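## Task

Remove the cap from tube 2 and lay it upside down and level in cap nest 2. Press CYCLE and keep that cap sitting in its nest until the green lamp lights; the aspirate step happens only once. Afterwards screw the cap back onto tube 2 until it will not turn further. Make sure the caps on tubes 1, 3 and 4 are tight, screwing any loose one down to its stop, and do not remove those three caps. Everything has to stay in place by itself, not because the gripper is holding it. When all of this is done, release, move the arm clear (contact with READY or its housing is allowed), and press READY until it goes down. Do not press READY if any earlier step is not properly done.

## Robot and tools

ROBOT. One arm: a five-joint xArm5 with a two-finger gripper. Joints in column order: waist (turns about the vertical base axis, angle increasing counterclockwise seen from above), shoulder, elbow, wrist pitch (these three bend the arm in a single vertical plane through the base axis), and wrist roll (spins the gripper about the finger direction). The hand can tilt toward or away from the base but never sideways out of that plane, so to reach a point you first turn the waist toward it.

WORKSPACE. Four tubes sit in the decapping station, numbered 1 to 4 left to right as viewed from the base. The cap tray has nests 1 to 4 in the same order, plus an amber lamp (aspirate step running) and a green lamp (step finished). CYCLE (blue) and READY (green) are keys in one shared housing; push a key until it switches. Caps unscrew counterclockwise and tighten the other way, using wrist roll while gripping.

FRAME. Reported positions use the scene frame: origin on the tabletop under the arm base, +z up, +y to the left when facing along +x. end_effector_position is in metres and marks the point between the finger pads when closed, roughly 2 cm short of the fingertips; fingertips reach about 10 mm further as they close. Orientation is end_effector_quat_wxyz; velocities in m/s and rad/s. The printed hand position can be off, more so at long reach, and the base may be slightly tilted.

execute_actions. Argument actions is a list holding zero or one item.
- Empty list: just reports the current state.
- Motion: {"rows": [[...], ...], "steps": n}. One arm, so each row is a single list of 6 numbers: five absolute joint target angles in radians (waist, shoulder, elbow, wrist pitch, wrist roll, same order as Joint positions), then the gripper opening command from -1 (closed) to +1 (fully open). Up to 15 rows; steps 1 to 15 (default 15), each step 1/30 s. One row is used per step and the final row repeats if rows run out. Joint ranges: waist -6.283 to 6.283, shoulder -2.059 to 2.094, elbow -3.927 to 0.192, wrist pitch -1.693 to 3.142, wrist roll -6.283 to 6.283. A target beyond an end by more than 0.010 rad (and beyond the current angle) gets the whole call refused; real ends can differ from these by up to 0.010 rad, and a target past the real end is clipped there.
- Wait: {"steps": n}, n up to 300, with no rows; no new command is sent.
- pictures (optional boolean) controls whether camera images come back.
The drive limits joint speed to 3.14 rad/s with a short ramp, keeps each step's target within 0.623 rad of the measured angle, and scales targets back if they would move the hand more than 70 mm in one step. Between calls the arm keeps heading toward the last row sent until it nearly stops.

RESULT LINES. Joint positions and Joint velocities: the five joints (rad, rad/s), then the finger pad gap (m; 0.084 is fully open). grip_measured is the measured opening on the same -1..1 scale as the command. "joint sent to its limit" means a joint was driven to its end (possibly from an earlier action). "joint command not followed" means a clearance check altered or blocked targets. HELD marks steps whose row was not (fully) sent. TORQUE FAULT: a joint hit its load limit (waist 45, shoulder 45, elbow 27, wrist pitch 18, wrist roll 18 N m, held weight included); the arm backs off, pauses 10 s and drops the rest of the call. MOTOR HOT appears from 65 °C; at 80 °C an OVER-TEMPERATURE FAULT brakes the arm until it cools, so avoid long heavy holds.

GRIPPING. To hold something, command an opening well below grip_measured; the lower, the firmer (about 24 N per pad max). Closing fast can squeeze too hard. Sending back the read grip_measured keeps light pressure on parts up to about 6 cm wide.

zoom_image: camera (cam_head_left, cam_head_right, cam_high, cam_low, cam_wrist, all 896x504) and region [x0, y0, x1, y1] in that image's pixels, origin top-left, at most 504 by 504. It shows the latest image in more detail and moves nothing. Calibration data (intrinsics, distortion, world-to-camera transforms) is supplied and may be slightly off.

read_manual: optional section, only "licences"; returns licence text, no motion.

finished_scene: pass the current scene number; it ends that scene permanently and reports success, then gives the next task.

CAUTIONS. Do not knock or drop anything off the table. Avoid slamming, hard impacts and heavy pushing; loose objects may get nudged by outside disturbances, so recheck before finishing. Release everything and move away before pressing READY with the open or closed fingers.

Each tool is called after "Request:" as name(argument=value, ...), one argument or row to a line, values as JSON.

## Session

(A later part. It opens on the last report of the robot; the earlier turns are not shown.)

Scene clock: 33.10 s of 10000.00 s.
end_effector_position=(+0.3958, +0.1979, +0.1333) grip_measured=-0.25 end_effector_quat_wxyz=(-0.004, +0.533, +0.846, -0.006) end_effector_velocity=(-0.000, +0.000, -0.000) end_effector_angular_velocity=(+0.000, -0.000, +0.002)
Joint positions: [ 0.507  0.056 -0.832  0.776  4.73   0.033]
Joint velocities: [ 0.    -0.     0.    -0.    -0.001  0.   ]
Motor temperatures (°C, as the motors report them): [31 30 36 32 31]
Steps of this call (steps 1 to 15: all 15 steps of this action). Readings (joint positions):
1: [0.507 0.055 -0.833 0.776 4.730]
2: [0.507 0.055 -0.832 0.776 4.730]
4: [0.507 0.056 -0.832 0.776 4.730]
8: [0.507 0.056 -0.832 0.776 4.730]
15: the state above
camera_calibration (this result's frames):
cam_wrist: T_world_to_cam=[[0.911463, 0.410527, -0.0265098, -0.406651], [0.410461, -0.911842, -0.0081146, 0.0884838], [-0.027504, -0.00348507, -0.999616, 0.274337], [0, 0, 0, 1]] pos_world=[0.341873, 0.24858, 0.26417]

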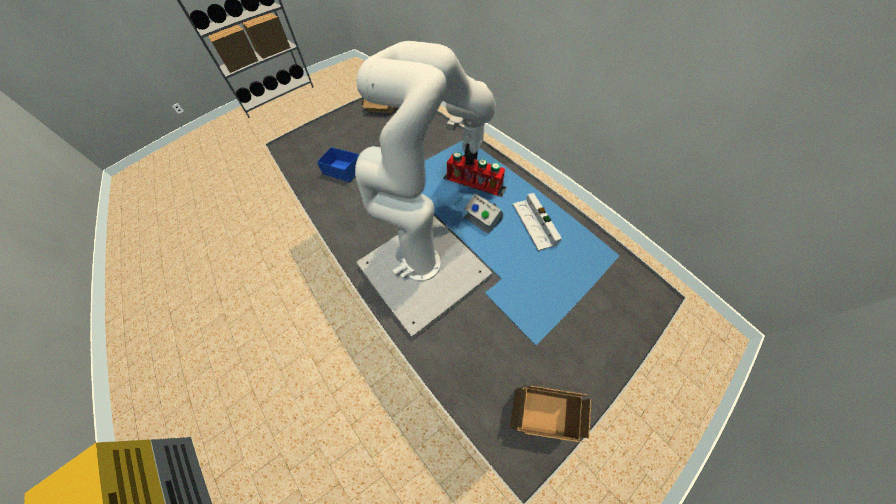

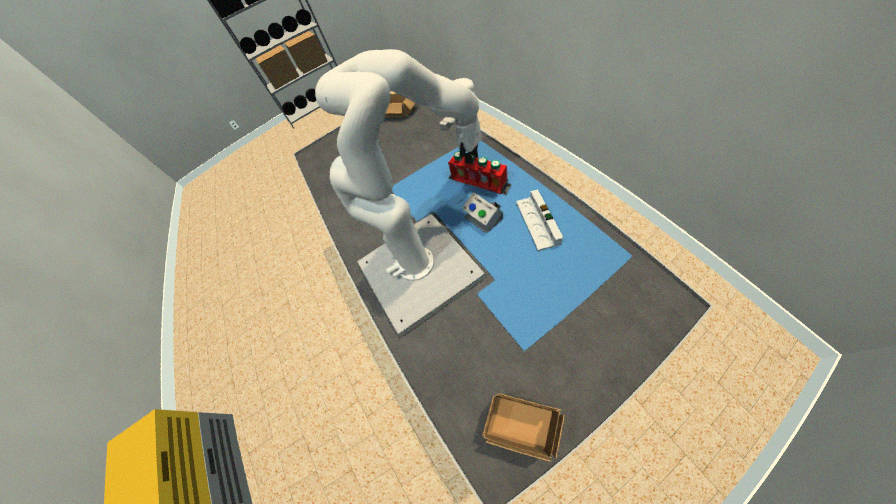

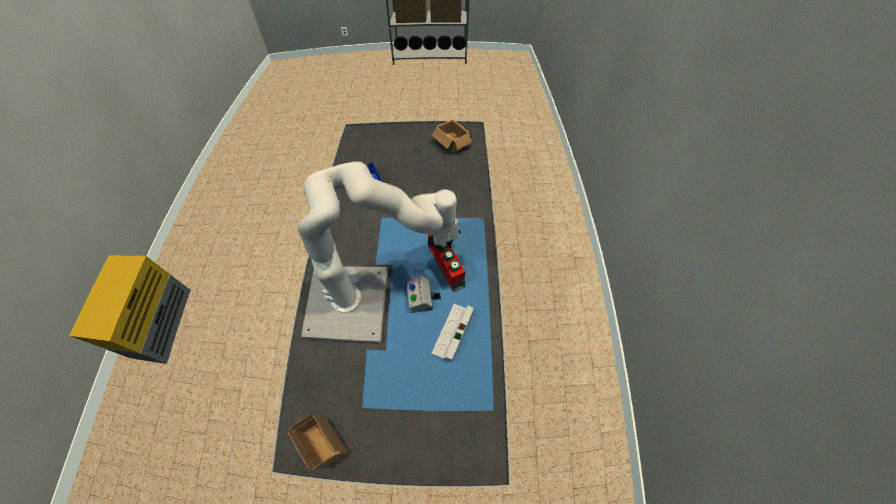

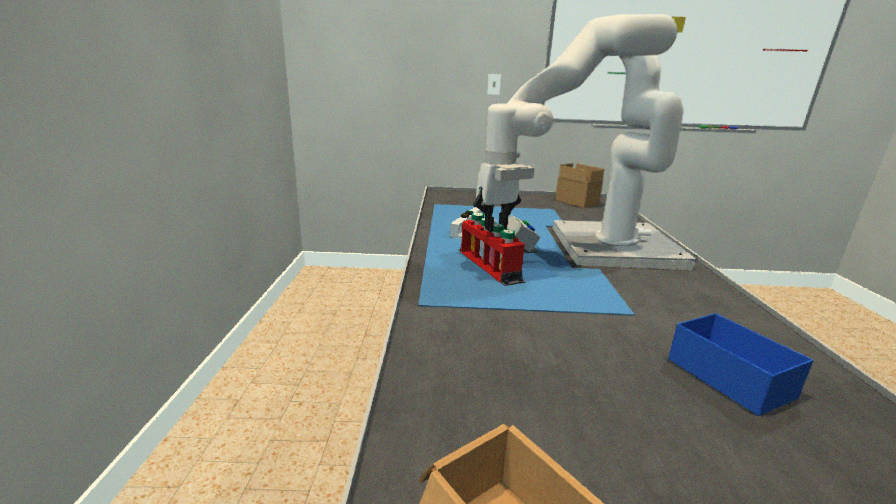

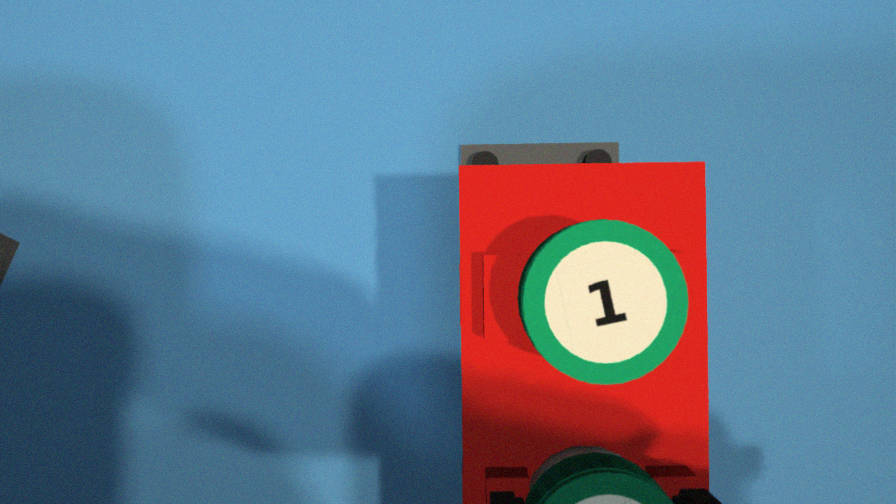

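Request:
execute_actions(
  actions=[
    {"rows":[[0.507,0.055,-0.8325,0.7775,3.4,-0.9]],"steps":15},
  ],
  pictures=false,
)

Request:
execute_actions(
  actions=[
    {"rows":[[0.507,0.053,-0.833,0.780,2.1,-0.9]],"steps":15},
  ],
  pictures=false,
)

Request:
execute_actions(
  actions=[
    {"rows":[[0.507,0.051,-0.834,0.783,0.8,-0.9]],"steps":15},
  ],
  pictures=false,
)

Request:
execute_actions(
  actions=[
    {"rows":[[0.507,0.049,-0.8345,0.7855,-0.5,-0.9]],"steps":15},
  ],
  pictures=false,
)

Request:
execute_actions(
  actions=[
    {"rows":[[0.507,0.047,-0.835,0.788,-1.8,-0.9]],"steps":15},
  ],
  pictures=false,
)

Request:
execute_actions(
  actions=[
    {"rows":[[0.507,0.045,-0.836,0.791,-3.1,-0.9]],"steps":15},
  ],
  pictures=false,
)

Request:
execute_actions(
  actions=[
    {"rows":[[0.507,0.043,-0.8365,0.7935,-4.4,-0.9]],"steps":15},
  ],
  pictures=false,
)

Request:
execute_actions(
  actions=[
    {"rows":[[0.507,0.041,-0.837,0.796,-5.7,-0.9]],"steps":15},
  ],
  pictures=false,
)

Request:
execute_actions(
  actions=[
    {"rows":[[0.507,0.039,-0.838,0.799,-6.2,-0.9]],"steps":15},
  ],
  pictures=false,
)

Request:
execute_actions(
  actions=[
    {"rows":[[0.507,0.02,-0.845,0.825,-6.2,-0.9]],"steps":15},
  ],
)

Scene clock: 40.63 s of 10000.00 s.
end_effector_position=(+0.3976, +0.2008, +0.1358) grip_measured=-0.25 end_effector_quat_wxyz=(-0.003, +0.087, +0.996, -0.001) end_effector_velocity=(+0.006, +0.010, +0.010) end_effector_angular_velocity=(+0.031, -0.027, +2.561)
Joint positions: [ 0.511  0.054 -0.837  0.772  3.784  0.033]
Joint velocities: [ 0.014 -0.013 -0.009 -0.016 -2.546  0.001]
Motor temperatures (°C, as the motors report them): [31 30 36 32 31]
Steps of this call (steps 1 to 15: the robot went on to your last target; steps 16 to 211: nothing new was sent; steps 212 to 226: all 15 steps of this action). Readings (joint positions):
212: [0.507 0.056 -0.832 0.776 4.730]
213: [0.507 0.056 -0.832 0.776 4.726]
215: [0.507 0.056 -0.832 0.776 4.683]
219: [0.507 0.057 -0.834 0.773 4.406]
226: the state above

Scene clock: 41.13 s of 10000.00 s.
end_effector_position=(+0.3908, +0.1963, +0.1307) grip_measured=-0.25 end_effector_quat_wxyz=(-0.015, -0.528, +0.849, +0.001) end_effector_velocity=(+0.014, -0.013, +0.004) end_effector_angular_velocity=(+0.076, +0.018, +2.517)
Joint positions: [ 0.509  0.055 -0.826  0.785  2.495  0.033]
Joint velocities: [-0.04   0.002 -0.013 -0.006 -2.558 -0.   ]
Motor temperatures (°C, as the motors report them): [31 30 35 32 31]
Steps of this call (steps 1 to 15: all 15 steps of this action). Readings (joint positions):
1: [0.511 0.054 -0.837 0.772 3.701]
2: [0.512 0.053 -0.837 0.771 3.622]
4: [0.513 0.053 -0.837 0.771 3.456]
8: [0.514 0.052 -0.832 0.777 3.108]
15: the state above

Scene clock: 41.63 s of 10000.00 s.
end_effector_position=(+0.3981, +0.1978, +0.1372) grip_measured=-0.25 end_effector_quat_wxyz=(+0.003, +0.932, -0.363, -0.003) end_effector_velocity=(+0.007, +0.014, +0.012) end_effector_angular_velocity=(+0.037, -0.024, +2.588)
Joint positions: [ 0.505  0.051 -0.837  0.78   1.203  0.033]
Joint velocities: [ 0.022 -0.009 -0.02  -0.009 -2.566 -0.   ]
Motor temperatures (°C, as the motors report them): [31 30 36 32 31]
Steps of this call (steps 1 to 15: all 15 steps of this action). Readings (joint positions):
1: [0.508 0.055 -0.826 0.785 2.411]
2: [0.506 0.055 -0.827 0.784 2.331]
4: [0.505 0.055 -0.828 0.783 2.164]
8: [0.502 0.055 -0.831 0.781 1.816]
15: the state above

Scene clock: 42.13 s of 10000.00 s.
end_effector_position=(+0.3938, +0.2007, +0.1368) grip_measured=-0.21 end_effector_quat_wxyz=(+0.001, +0.961, +0.277, -0.007) end_effector_velocity=(-0.047, -0.026, -0.042) end_effector_angular_velocity=(-0.039, +0.161, +2.573)
Joint positions: [ 0.515  0.047 -0.834  0.785 -0.09   0.035]
Joint velocities: [-0.004  0.022  0.076  0.064 -2.578 -0.002]
Motor temperatures (°C, as the motors report them): [31 30 35 32 31]
Steps of this call (steps 1 to 15: all 15 steps of this action). Readings (joint positions):
1: [0.505 0.050 -0.838 0.779 1.119]
2: [0.506 0.050 -0.838 0.779 1.038]
4: [0.508 0.050 -0.839 0.779 0.871]
8: [0.511 0.047 -0.841 0.781 0.523]
15: the state above

Scene clock: 42.63 s of 10000.00 s.
end_effector_position=(+0.3955, +0.1951, +0.1356) grip_measured=-0.25 end_effector_quat_wxyz=(-0.004, +0.604, +0.797, -0.009) end_effector_velocity=(+0.018, +0.009, +0.019) end_effector_angular_velocity=(+0.072, -0.034, +2.577)
Joint positions: [ 0.502  0.05  -0.833  0.787 -1.385  0.033]
Joint velocities: [ 0.    -0.016 -0.031 -0.015 -2.578 -0.001]
Motor temperatures (°C, as the motors report them): [31 31 36 32 31]
Steps of this call (steps 1 to 15: all 15 steps of this action). Readings (joint positions):
1: [0.515 0.048 -0.831 0.788 -0.175]
2: [0.514 0.049 -0.830 0.789 -0.256]
4: [0.512 0.050 -0.827 0.791 -0.424]
8: [0.506 0.050 -0.828 0.792 -0.773]
15: the state above

Scene clock: 43.13 s of 10000.00 s.
end_effector_position=(+0.3979, +0.2013, +0.1414) grip_measured=-0.26 end_effector_quat_wxyz=(-0.002, -0.004, +1.000, -0.001) end_effector_velocity=(-0.004, +0.009, +0.003) end_effector_angular_velocity=(+0.012, -0.001, +2.604)
Joint positions: [ 0.512  0.043 -0.842  0.786 -2.681  0.033]
Joint velocities: [ 0.023 -0.007  0.001  0.    -2.581  0.002]
Motor temperatures (°C, as the motors report them): [31 31 35 32 31]
Steps of this call (steps 1 to 15: all 15 steps of this action). Readings (joint positions):
1: [0.502 0.049 -0.834 0.787 -1.470]
2: [0.502 0.048 -0.835 0.787 -1.552]
4: [0.503 0.047 -0.837 0.786 -1.720]
8: [0.506 0.045 -0.840 0.786 -2.069]
15: the state above

Scene clock: 43.63 s of 10000.00 s.
end_effector_position=(+0.3926, +0.1965, +0.1373) grip_measured=-0.25 end_effector_quat_wxyz=(-0.012, -0.606, +0.796, +0.002) end_effector_velocity=(+0.012, -0.011, +0.001) end_effector_angular_velocity=(+0.063, +0.014, +2.550)
Joint positions: [ 0.507  0.043 -0.832  0.798 -3.979  0.033]
Joint velocities: [-0.035  0.005 -0.008 -0.013 -2.585 -0.001]
Motor temperatures (°C, as the motors report them): [31 31 35 32 31]
Steps of this call (steps 1 to 15: all 15 steps of this action). Readings (joint positions):
1: [0.513 0.043 -0.842 0.786 -2.766]
2: [0.513 0.043 -0.841 0.786 -2.848]
4: [0.514 0.042 -0.840 0.788 -3.017]
8: [0.514 0.042 -0.833 0.796 -3.366]
15: the state above

Scene clock: 44.13 s of 10000.00 s.
end_effector_position=(+0.3979, +0.1984, +0.1420) grip_measured=-0.26 end_effector_quat_wxyz=(+0.002, +0.963, -0.269, -0.003) end_effector_velocity=(+0.006, +0.011, +0.009) end_effector_angular_velocity=(+0.032, -0.021, +2.603)
Joint positions: [ 0.506  0.04  -0.841  0.792 -5.277  0.033]
Joint velocities: [ 0.017 -0.006 -0.015 -0.011 -2.586  0.006]
Motor temperatures (°C, as the motors report them): [31 31 35 32 31]
Steps of this call (steps 1 to 15: all 15 steps of this action). Readings (joint positions):
1: [0.506 0.043 -0.833 0.797 -4.064]
2: [0.505 0.044 -0.833 0.796 -4.146]
4: [0.504 0.044 -0.834 0.795 -4.315]
8: [0.503 0.043 -0.837 0.794 -4.664]
15: the state above

Scene clock: 44.63 s of 10000.00 s.
end_effector_position=(+0.3957, +0.2004, +0.1429) grip_measured=-0.22 end_effector_quat_wxyz=(+0.001, +0.983, +0.184, -0.005) end_effector_velocity=(-0.002, +0.000, -0.001) end_effector_angular_velocity=(-0.003, +0.009, +0.196)
Joint positions: [ 0.512  0.037 -0.84   0.797 -6.184  0.035]
Joint velocities: [ 0.003  0.003 -0.001  0.008 -0.194  0.003]
Motor temperatures (°C, as the motors report them): [31 31 35 32 31]
Steps of this call (steps 1 to 15: all 15 steps of this action). Readings (joint positions):
1: [0.506 0.040 -0.841 0.792 -5.362]
2: [0.507 0.040 -0.842 0.791 -5.444]
4: [0.508 0.040 -0.843 0.791 -5.613]
8: [0.511 0.038 -0.842 0.794 -5.949]
15: the state above

Scene clock: 45.13 s of 10000.00 s.
end_effector_position=(+0.3925, +0.1979, +0.1492) grip_measured=-0.36 end_effector_quat_wxyz=(+0.003, +0.982, +0.191, -0.010) end_effector_velocity=(-0.001, +0.006, +0.001) end_effector_angular_velocity=(+0.003, -0.005, +0.013)
Joint positions: [ 0.51   0.02  -0.843  0.828 -6.2    0.028]
Joint velocities: [ 0.013  0.001 -0.004 -0.003  0.    -0.012]
Motor temperatures (°C, as the motors report them): [31 31 35 32 31]
Steps of this call (steps 1 to 15: all 15 steps of this action). Readings (joint positions):
1: [0.512 0.037 -0.840 0.798 -6.189]
2: [0.512 0.036 -0.840 0.800 -6.193]
4: [0.512 0.031 -0.840 0.811 -6.197]
8: [0.511 0.023 -0.841 0.824 -6.200]
15: the state above
camera_calibration (this result's frames):
cam_wrist: T_world_to_cam=[[0.353191, -0.935502, -0.00965284, 0.0796843], [-0.935436, -0.35329, 0.0120418, 0.504746], [-0.0146753, 0.00477657, -0.999881, 0.283508], [0, 0, 0, 1]] pos_world=[0.448175, 0.251512, 0.278165]

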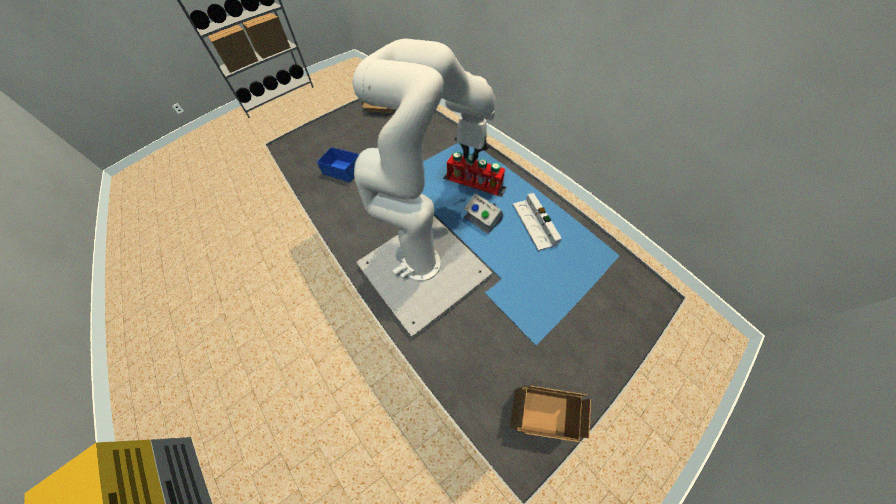

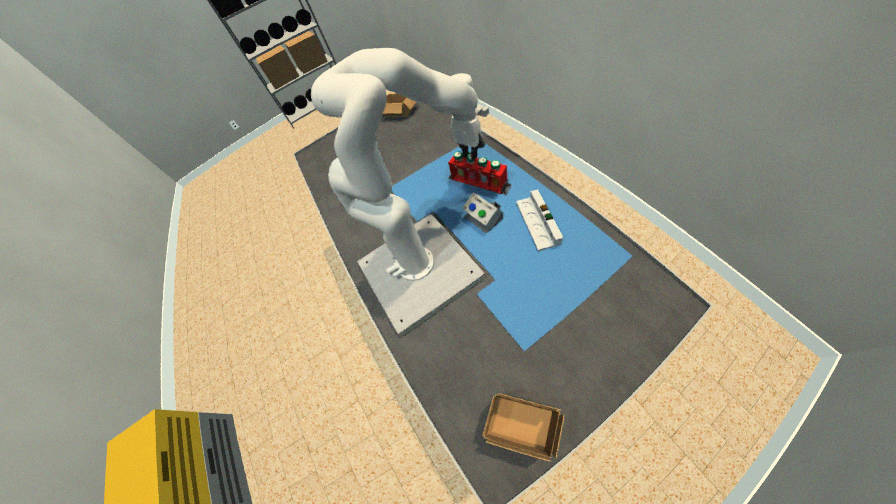

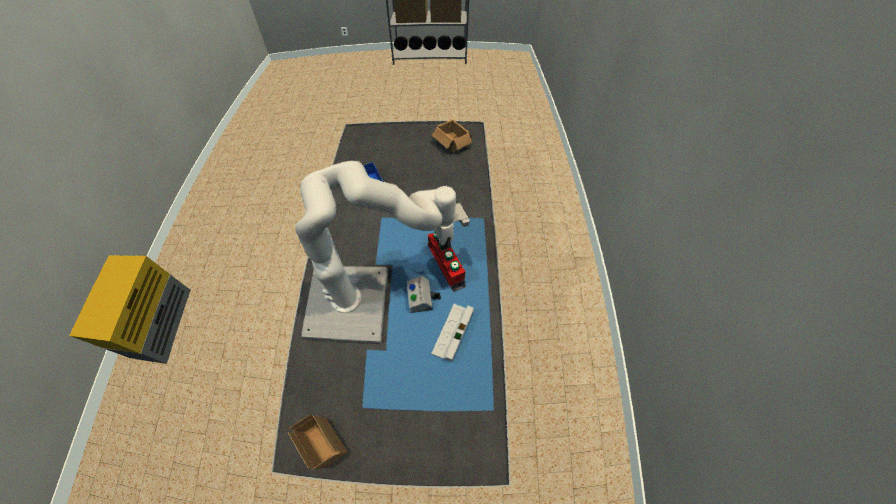

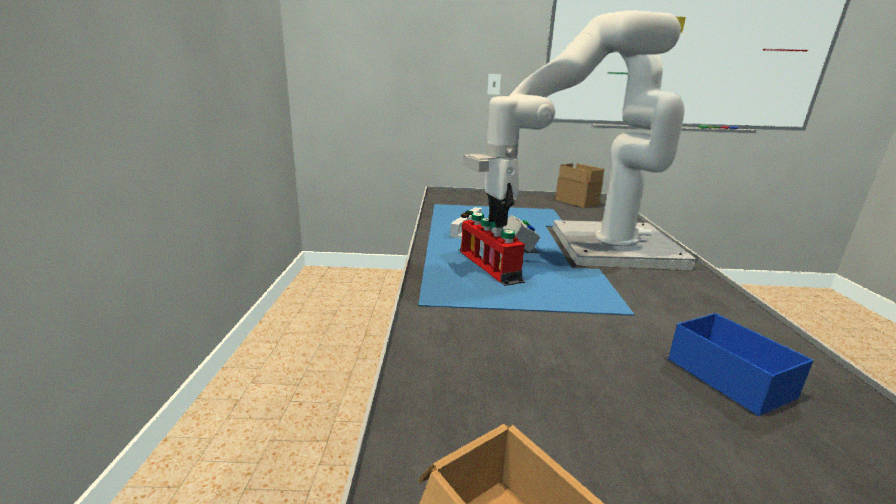

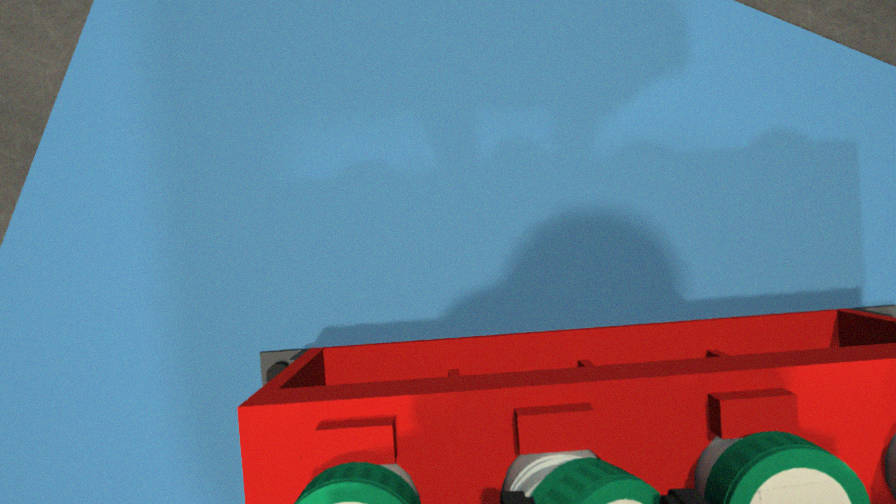

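Request:
execute_actions(
  actions=[
    {"rows":[[0.507,0.035,-0.84,0.805,-6.2,0.2],[0.507,0.035,-0.84,0.805,-6.2,0.2],[0.507,0.035,-0.84,0.805,-6.2,0.2],[0.507,0.035,-0.84,0.805,-6.2,0.2],[0.507,0.035,-0.84,0.805,-6.2,0.2],[0.507,0.035,-0.84,0.805,-6.2,0.2],[0.507,-0.08,-0.89,0.97,-6.2,0.2]],"steps":15},
  ],
  pictures=false,
)

Request:
execute_actions(
  actions=[
    {"rows":[[0.507,-0.15,-0.95,1.1,-4.69,0.2]],"steps":15},
  ],
  pictures=false,
)

Request:
execute_actions(
  actions=[
    {"rows":[[0.507,-0.15,-0.95,1.1,-4.69,0.2]],"steps":10},
  ],
)

Scene clock: 50.47 s of 10000.00 s.
end_effector_position=(+0.3925, +0.1956, +0.1965) grip_measured=+0.19 end_effector_quat_wxyz=(+0.001, +0.982, +0.188, -0.004) end_effector_velocity=(-0.018, -0.005, +0.078) end_effector_angular_velocity=(-0.006, +0.012, +0.009)
Joint positions: [ 0.506 -0.07  -0.887  0.95  -6.2    0.052]
Joint velocities: [ 0.008 -0.16  -0.064  0.238 -0.     0.   ]
Motor temperatures (°C, as the motors report them): [31 30 35 32 31]
Steps of this call (steps 1 to 15: the robot went on to your last target; steps 16 to 145: nothing new was sent; steps 146 to 160: all 15 steps of this action). Readings (joint positions):
146: [0.514 0.020 -0.845 0.825 -6.200]
147: [0.513 0.021 -0.845 0.823 -6.200]
149: [0.505 0.029 -0.841 0.814 -6.200]
153: [0.503 0.032 -0.841 0.810 -6.200]
160: the state above

Scene clock: 50.97 s of 10000.00 s.
end_effector_position=(+0.3852, +0.1925, +0.2436) grip_measured=+0.19 end_effector_quat_wxyz=(+0.005, +0.960, -0.280, -0.006) end_effector_velocity=(-0.010, -0.005, +0.012) end_effector_angular_velocity=(-0.049, +0.010, -2.611)
Joint positions: [ 0.507 -0.147 -0.947  1.094 -5.253  0.052]
Joint velocities: [ 0.    -0.024 -0.016  0.071  2.611 -0.   ]
Motor temperatures (°C, as the motors report them): [31 30 35 32 31]
Steps of this call (steps 1 to 15: all 15 steps of this action). Readings (joint positions):
1: [0.506 -0.074 -0.888 0.957 -6.200]
2: [0.506 -0.076 -0.888 0.963 -6.196]
4: [0.506 -0.082 -0.891 0.978 -6.153]
8: [0.507 -0.114 -0.919 1.035 -5.876]
15: the state above

Scene clock: 51.30 s of 10000.00 s.
end_effector_position=(+0.3847, +0.1923, +0.2452) grip_measured=+0.19 end_effector_quat_wxyz=(+0.007, +0.850, -0.526, -0.004) end_effector_velocity=(+0.000, +0.000, +0.001) end_effector_angular_velocity=(-0.003, -0.004, -0.260)
Joint positions: [ 0.507 -0.15  -0.95   1.1   -4.712  0.052]
Joint velocities: [ 0.001 -0.002 -0.001  0.001  0.261 -0.   ]
Motor temperatures (°C, as the motors report them): [31 30 35 32 31]
Steps of this call (steps 1 to 10: all 10 steps of this action). Readings (joint positions):
1: [0.507 -0.148 -0.948 1.096 -5.165]
2: [0.507 -0.148 -0.948 1.097 -5.079]
4: [0.507 -0.149 -0.949 1.099 -4.920]
8: [0.507 -0.150 -0.950 1.100 -4.739]
10: the state above
camera_calibration (this result's frames):
cam_wrist: T_world_to_cam=[[-0.90476, -0.425895, 0.00473998, 0.460571], [-0.425921, 0.904719, -0.00869042, 0.0614246], [-0.000587141, -0.00988161, -0.999951, 0.376789], [0, 0, 0, 1]] pos_world=[0.443089, 0.144306, 0.375122]

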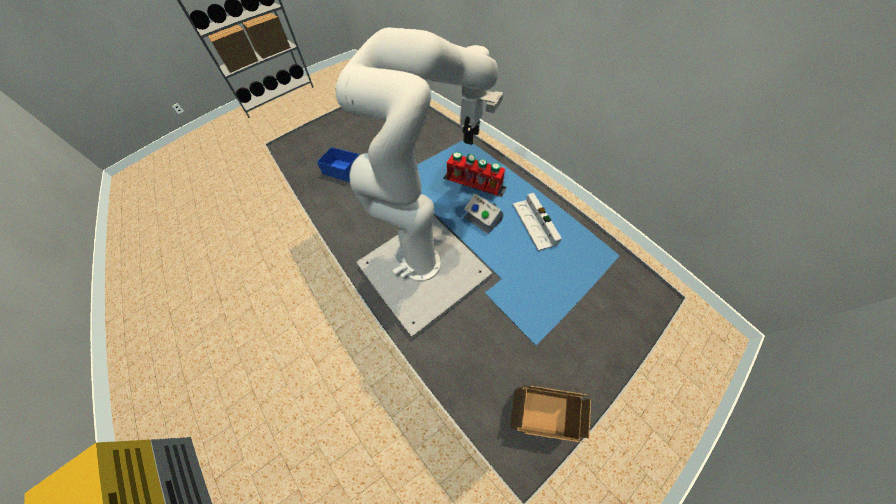

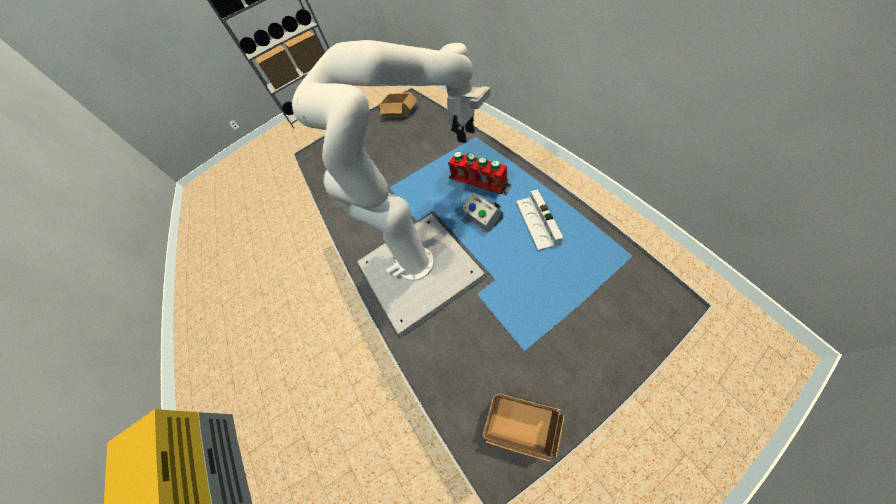

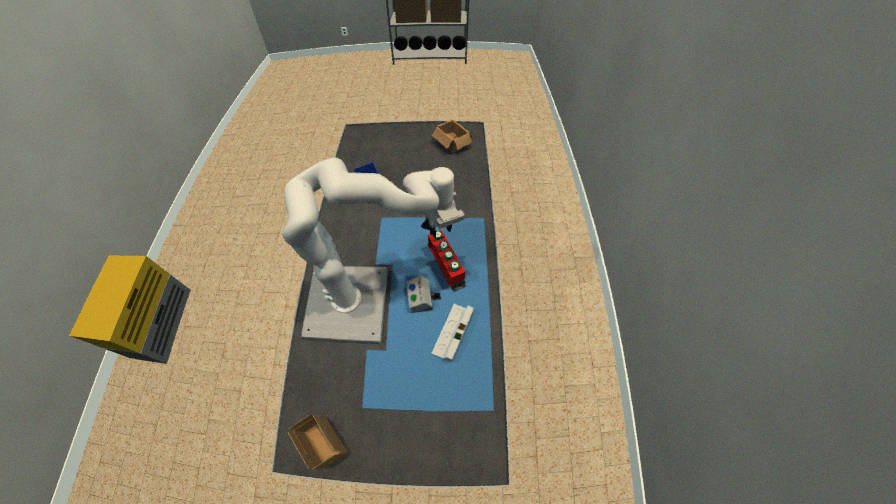

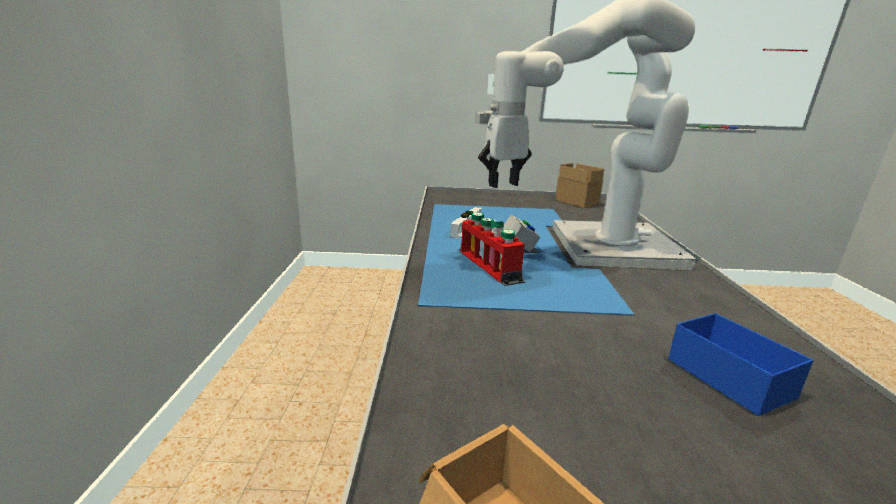

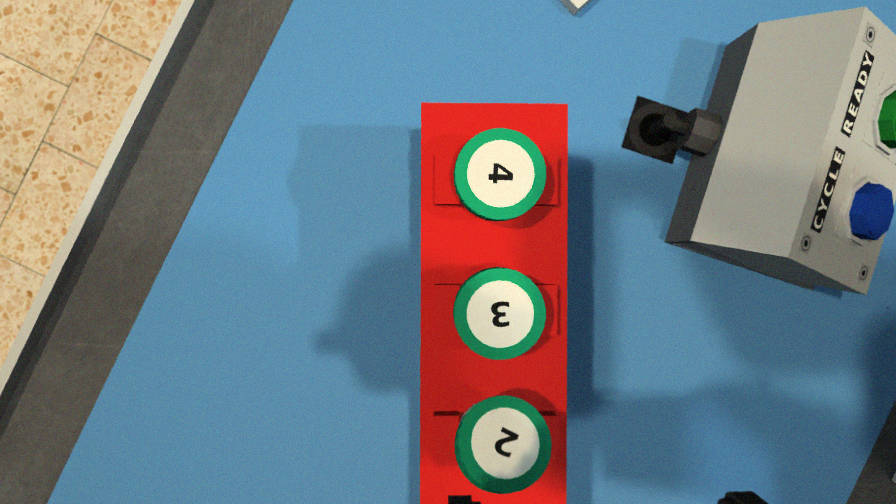

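Request:
execute_actions(
  actions=[
    {"rows":[[0.505,-0.1,-0.91,1.01,-2.5,0.2]],"steps":15},
  ],
  pictures=false,
)

Request:
execute_actions(
  actions=[
    {"rows":[[0.505,-0.05,-0.885,0.935,-0.4,0.2]],"steps":15},
  ],
  pictures=false,
)

Request:
execute_actions(
  actions=[
    {"rows":[[0.505,-0.01,-0.87,0.88,1.59,0.2]],"steps":15},
  ],
  pictures=false,
)

Request:
execute_actions(
  actions=[
    {"rows":[[0.505,-0.01,-0.87,0.88,1.59,0.2]],"steps":15},
  ],
  pictures=false,
)

Request:
execute_actions(
  actions=[
    {"rows":[[0.505,0.054,-0.843,0.789,1.59,0.2]],"steps":15},
  ],
  pictures=false,
)

Request:
execute_actions(
  actions=[
    {"rows":[[0.505,0.054,-0.843,0.789,1.59,-0.1],[0.505,0.054,-0.843,0.789,1.59,-0.1],[0.505,0.054,-0.843,0.789,1.59,-0.1],[0.505,0.054,-0.843,0.789,1.59,-0.3],[0.505,0.054,-0.843,0.789,1.59,-0.3],[0.505,0.054,-0.843,0.789,1.59,-0.3],[0.505,0.054,-0.843,0.789,1.59,-0.6],[0.505,0.054,-0.843,0.789,1.59,-0.6],[0.505,0.054,-0.843,0.789,1.59,-1]],"steps":15},
  ],
  pictures=false,
)

Request:
execute_actions(
  actions=[
    {"rows":[[0.505,0.052,-0.8435,0.792,0.3,-1]],"steps":15},
  ],
  pictures=false,
)

Request:
execute_actions(
  actions=[
    {"rows":[[0.505,0.050,-0.844,0.794,-1.0,-1]],"steps":15},
  ],
  pictures=false,
)

Request:
execute_actions(
  actions=[
    {"rows":[[0.505,0.048,-0.845,0.797,-2.3,-1]],"steps":15},
  ],
)

Scene clock: 65.87 s of 10000.00 s.
end_effector_position=(+0.3892, +0.1936, +0.2153) grip_measured=+0.19 end_effector_quat_wxyz=(-0.008, -0.507, +0.862, +0.001) end_effector_velocity=(+0.007, +0.003, -0.008) end_effector_angular_velocity=(-0.029, -0.041, -2.613)
Joint positions: [ 0.505 -0.102 -0.911  1.014 -3.743  0.052]
Joint velocities: [-0.002  0.017  0.01  -0.051  2.611  0.   ]
Motor temperatures (°C, as the motors report them): [31 31 36 32 31]
Steps of this call (steps 1 to 30: the robot went on to your last target; steps 31 to 422: nothing new was sent; steps 423 to 437: all 15 steps of this action). Readings (joint positions):
423: [0.507 -0.150 -0.950 1.100 -4.690]
424: [0.507 -0.150 -0.950 1.099 -4.686]
426: [0.507 -0.147 -0.948 1.093 -4.643]
430: [0.506 -0.125 -0.930 1.055 -4.366]
437: the state above

Scene clock: 66.37 s of 10000.00 s.
end_effector_position=(+0.3933, +0.1957, +0.1889) grip_measured=+0.19 end_effector_quat_wxyz=(-0.007, +0.125, +0.992, -0.004) end_effector_velocity=(+0.003, +0.002, -0.004) end_effector_angular_velocity=(-0.031, -0.029, -2.612)
Joint positions: [ 0.505 -0.051 -0.886  0.937 -2.429  0.052]
Joint velocities: [ 0.001  0.01   0.003 -0.025  2.613 -0.   ]
Motor temperatures (°C, as the motors report them): [31 31 36 32 31]
Steps of this call (steps 1 to 15: all 15 steps of this action). Readings (joint positions):
1: [0.505 -0.101 -0.911 1.013 -3.655]
2: [0.505 -0.101 -0.911 1.012 -3.568]
4: [0.505 -0.098 -0.909 1.004 -3.393]
8: [0.505 -0.068 -0.894 0.963 -3.042]
15: the state above

Scene clock: 66.87 s of 10000.00 s.
end_effector_position=(+0.3959, +0.1970, +0.1693) grip_measured=+0.19 end_effector_quat_wxyz=(-0.003, +0.705, +0.709, -0.007) end_effector_velocity=(+0.003, +0.002, -0.003) end_effector_angular_velocity=(-0.033, -0.026, -2.612)
Joint positions: [ 0.505 -0.011 -0.871  0.882 -1.116  0.052]
Joint velocities: [ 0.001  0.009  0.001 -0.019  2.613  0.   ]
Motor temperatures (°C, as the motors report them): [31 31 36 32 31]
Steps of this call (steps 1 to 15: all 15 steps of this action). Readings (joint positions):
1: [0.505 -0.051 -0.886 0.936 -2.342]
2: [0.505 -0.051 -0.886 0.936 -2.254]
4: [0.505 -0.048 -0.885 0.931 -2.079]
8: [0.505 -0.025 -0.875 0.900 -1.729]
15: the state above

Scene clock: 67.37 s of 10000.00 s.
end_effector_position=(+0.3959, +0.1970, +0.1688) grip_measured=+0.19 end_effector_quat_wxyz=(+0.002, +0.991, +0.131, -0.007) end_effector_velocity=(-0.000, -0.000, +0.000) end_effector_angular_velocity=(-0.037, -0.018, -2.614)
Joint positions: [ 0.505 -0.01  -0.87   0.88   0.198  0.052]
Joint velocities: [-0.    -0.001 -0.     0.001  2.614  0.   ]
Motor temperatures (°C, as the motors report them): [31 31 36 32 31]
Steps of this call (steps 1 to 15: all 15 steps of this action). Readings (joint positions):
1: [0.505 -0.011 -0.871 0.881 -1.028]
2: [0.505 -0.011 -0.870 0.881 -0.940]
4: [0.505 -0.010 -0.870 0.880 -0.765]
8: [0.505 -0.010 -0.870 0.880 -0.415]
15: the state above

Scene clock: 67.87 s of 10000.00 s.
end_effector_position=(+0.3977, +0.1978, +0.1379) grip_measured=+0.19 end_effector_quat_wxyz=(+0.006, +0.879, -0.477, -0.005) end_effector_velocity=(+0.004, +0.002, -0.005) end_effector_angular_velocity=(-0.015, -0.025, -1.558)
Joint positions: [ 0.505  0.052 -0.844  0.791  1.456  0.052]
Joint velocities: [-0.     0.013  0.004 -0.033  1.558 -0.   ]
Motor temperatures (°C, as the motors report them): [31 31 36 32 31]
Steps of this call (steps 1 to 15: all 15 steps of this action). Readings (joint positions):
1: [0.505 -0.010 -0.870 0.880 0.286]
2: [0.505 -0.010 -0.870 0.880 0.373]
4: [0.505 -0.006 -0.869 0.872 0.548]
8: [0.505 0.031 -0.852 0.823 0.899]
15: the state above

Scene clock: 68.37 s of 10000.00 s.
end_effector_position=(+0.3970, +0.1975, +0.1366) grip_measured=-0.25 end_effector_quat_wxyz=(+0.008, +0.845, -0.534, -0.005) end_effector_velocity=(+0.000, -0.000, +0.000) end_effector_angular_velocity=(-0.000, -0.000, -0.006)
Joint positions: [ 0.505  0.054 -0.842  0.79   1.589  0.033]
Joint velocities: [-0.    -0.    -0.     0.     0.005  0.   ]
Motor temperatures (°C, as the motors report them): [31 31 36 32 31]
Steps of this call (steps 1 to 15: all 15 steps of this action). Readings (joint positions):
1: [0.505 0.053 -0.844 0.791 1.501]
2: [0.505 0.053 -0.844 0.790 1.531]
4: [0.505 0.053 -0.843 0.789 1.564]
8: [0.505 0.054 -0.842 0.790 1.585]
15: the state above

Scene clock: 68.87 s of 10000.00 s.
end_effector_position=(+0.4004, +0.2000, +0.1406) grip_measured=-0.25 end_effector_quat_wxyz=(+0.001, +0.995, -0.096, -0.002) end_effector_velocity=(+0.015, +0.005, +0.011) end_effector_angular_velocity=(+0.032, -0.035, +2.503)
Joint positions: [ 0.507  0.051 -0.849  0.787  0.655  0.033]
Joint velocities: [-0.005 -0.003 -0.022 -0.02  -2.509 -0.   ]
Motor temperatures (°C, as the motors report them): [31 31 36 32 31]
Steps of this call (steps 1 to 15: all 15 steps of this action). Readings (joint positions):
1: [0.505 0.054 -0.842 0.790 1.590]
2: [0.505 0.054 -0.842 0.790 1.587]
4: [0.505 0.054 -0.842 0.790 1.547]
8: [0.505 0.053 -0.845 0.789 1.277]
15: the state above

Scene clock: 69.37 s of 10000.00 s.
end_effector_position=(+0.3933, +0.1969, +0.1359) grip_measured=-0.24 end_effector_quat_wxyz=(-0.001, +0.855, +0.519, -0.014) end_effector_velocity=(+0.001, -0.024, -0.009) end_effector_angular_velocity=(+0.050, +0.057, +2.490)
Joint positions: [ 0.507  0.051 -0.838  0.8   -0.626  0.034]
Joint velocities: [-0.049  0.008  0.013  0.008 -2.54  -0.001]
Motor temperatures (°C, as the motors report them): [31 31 36 32 31]
Steps of this call (steps 1 to 15: all 15 steps of this action). Readings (joint positions):
1: [0.507 0.051 -0.849 0.787 0.574]
2: [0.506 0.050 -0.849 0.788 0.497]
4: [0.508 0.050 -0.849 0.788 0.335]
8: [0.512 0.050 -0.846 0.792 -0.013]
15: the state above

Scene clock: 69.87 s of 10000.00 s.
end_effector_position=(+0.3987, +0.1974, +0.1405) grip_measured=-0.25 end_effector_quat_wxyz=(-0.004, +0.375, +0.927, -0.005) end_effector_velocity=(-0.008, +0.002, -0.005) end_effector_angular_velocity=(+0.022, +0.032, +2.564)
Joint positions: [ 0.503  0.048 -0.846  0.796 -1.913  0.033]
Joint velocities: [ 0.012  0.002  0.01   0.008 -2.552 -0.   ]
Motor temperatures (°C, as the motors report them): [31 31 36 32 31]
Steps of this call (steps 1 to 15: all 15 steps of this action). Readings (joint positions):
1: [0.506 0.051 -0.838 0.800 -0.709]
2: [0.504 0.051 -0.838 0.799 -0.788]
4: [0.502 0.052 -0.838 0.798 -0.952]
8: [0.500 0.050 -0.843 0.797 -1.300]
15: the state above
camera_calibration (this result's frames):
cam_wrist: T_world_to_cam=[[0.711279, 0.702501, -0.0239758, -0.387114], [0.702427, -0.711641, -0.0127673, -0.0683318], [-0.0260312, -0.00776015, -0.999631, 0.281873], [0, 0, 0, 1]] pos_world=[0.330682, 0.225508, 0.271615]

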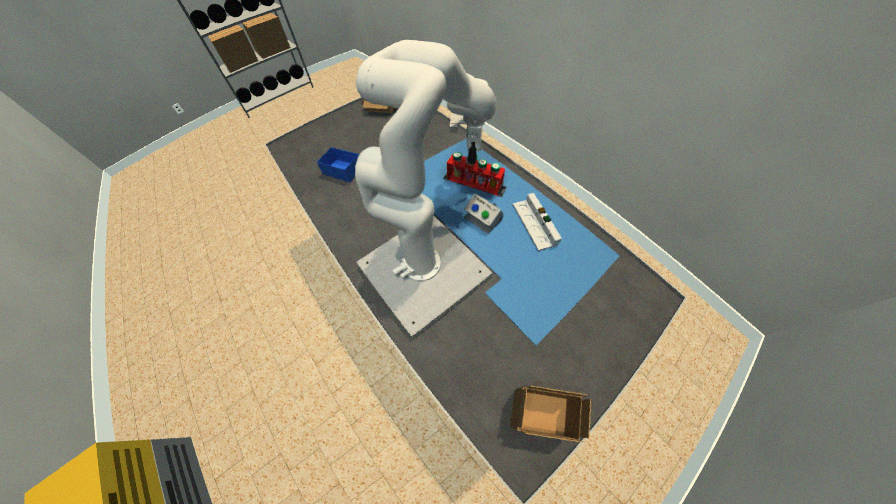

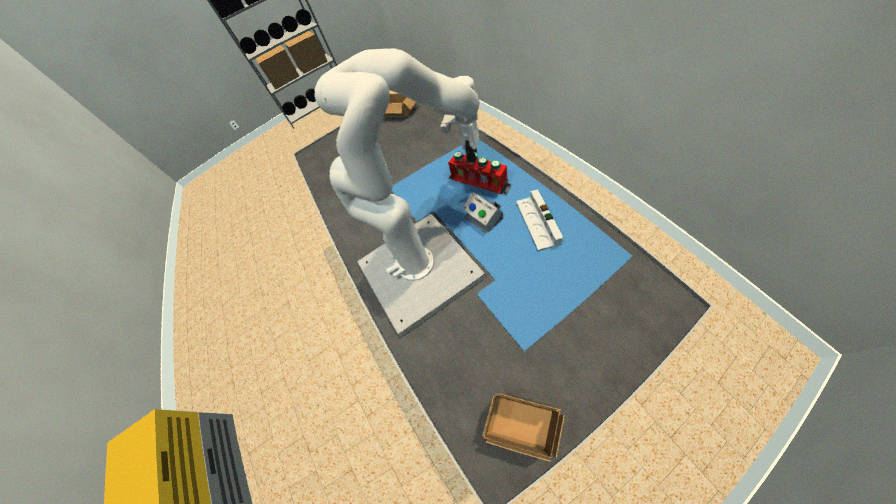

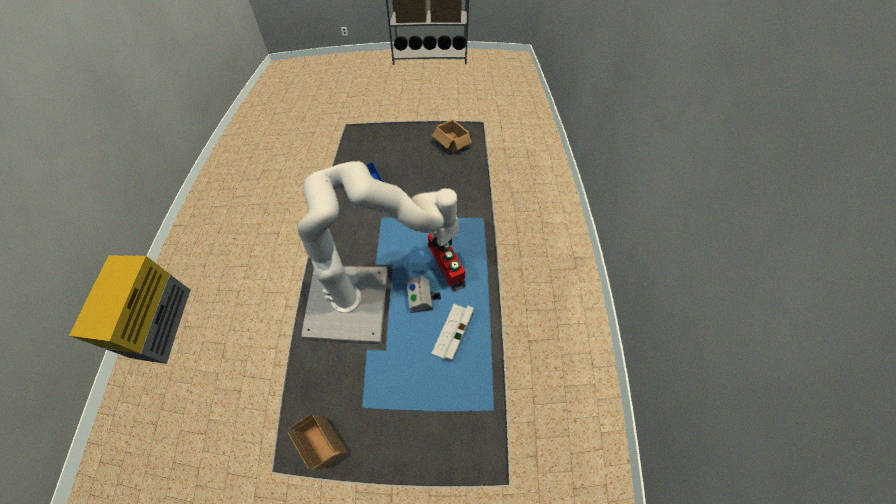

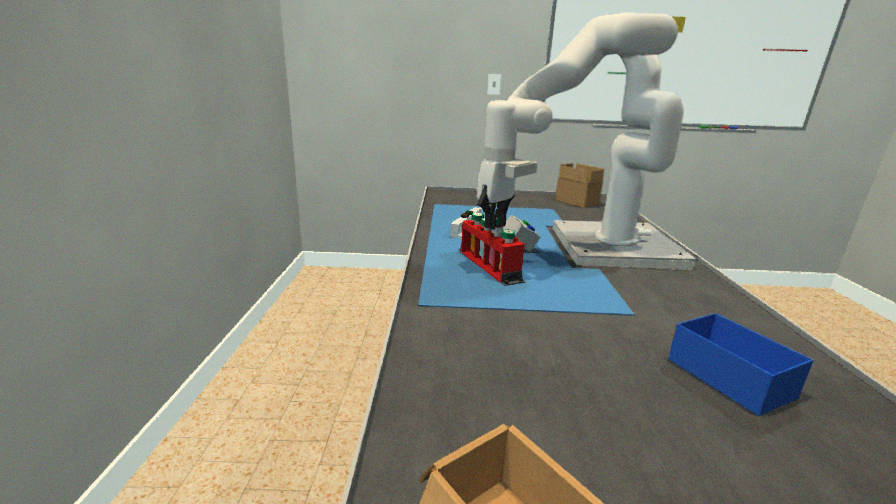

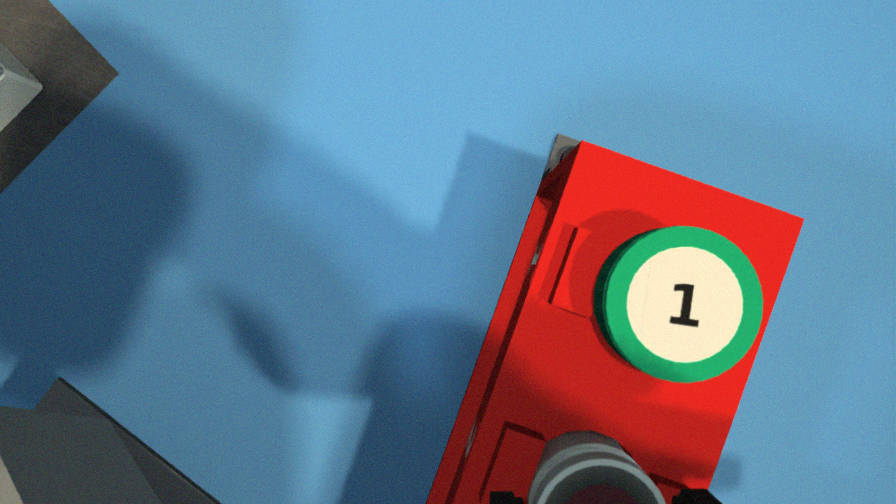

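Request:
zoom_image(
  camera="cam_low",
  region=[440,170,560,290],
)

Request:
zoom_image(
  camera="cam_head_left",
  region=[420,120,580,260],
)

Region (440, 170, 560, 290) of cam_low's 896x504 image, scaled by 4.200, with more detail than that image has.

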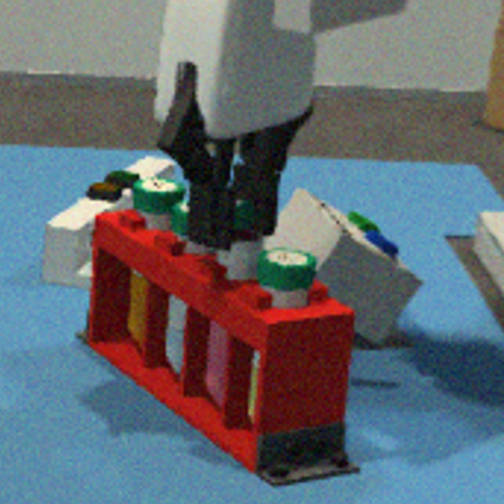

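Region (420, 120, 580, 260) of cam_head_left's 896x504 image, scaled by 3.150, with more detail than that image has; it fills the top 441 rows of this view, and the rest is white.

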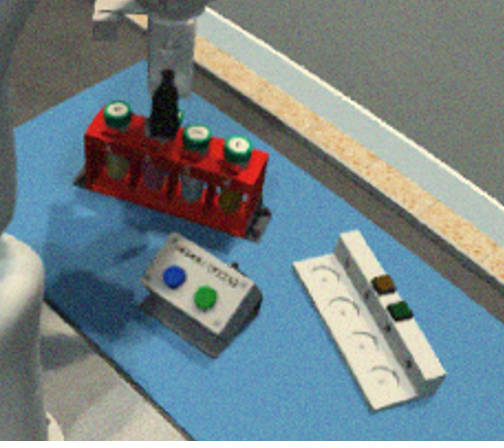

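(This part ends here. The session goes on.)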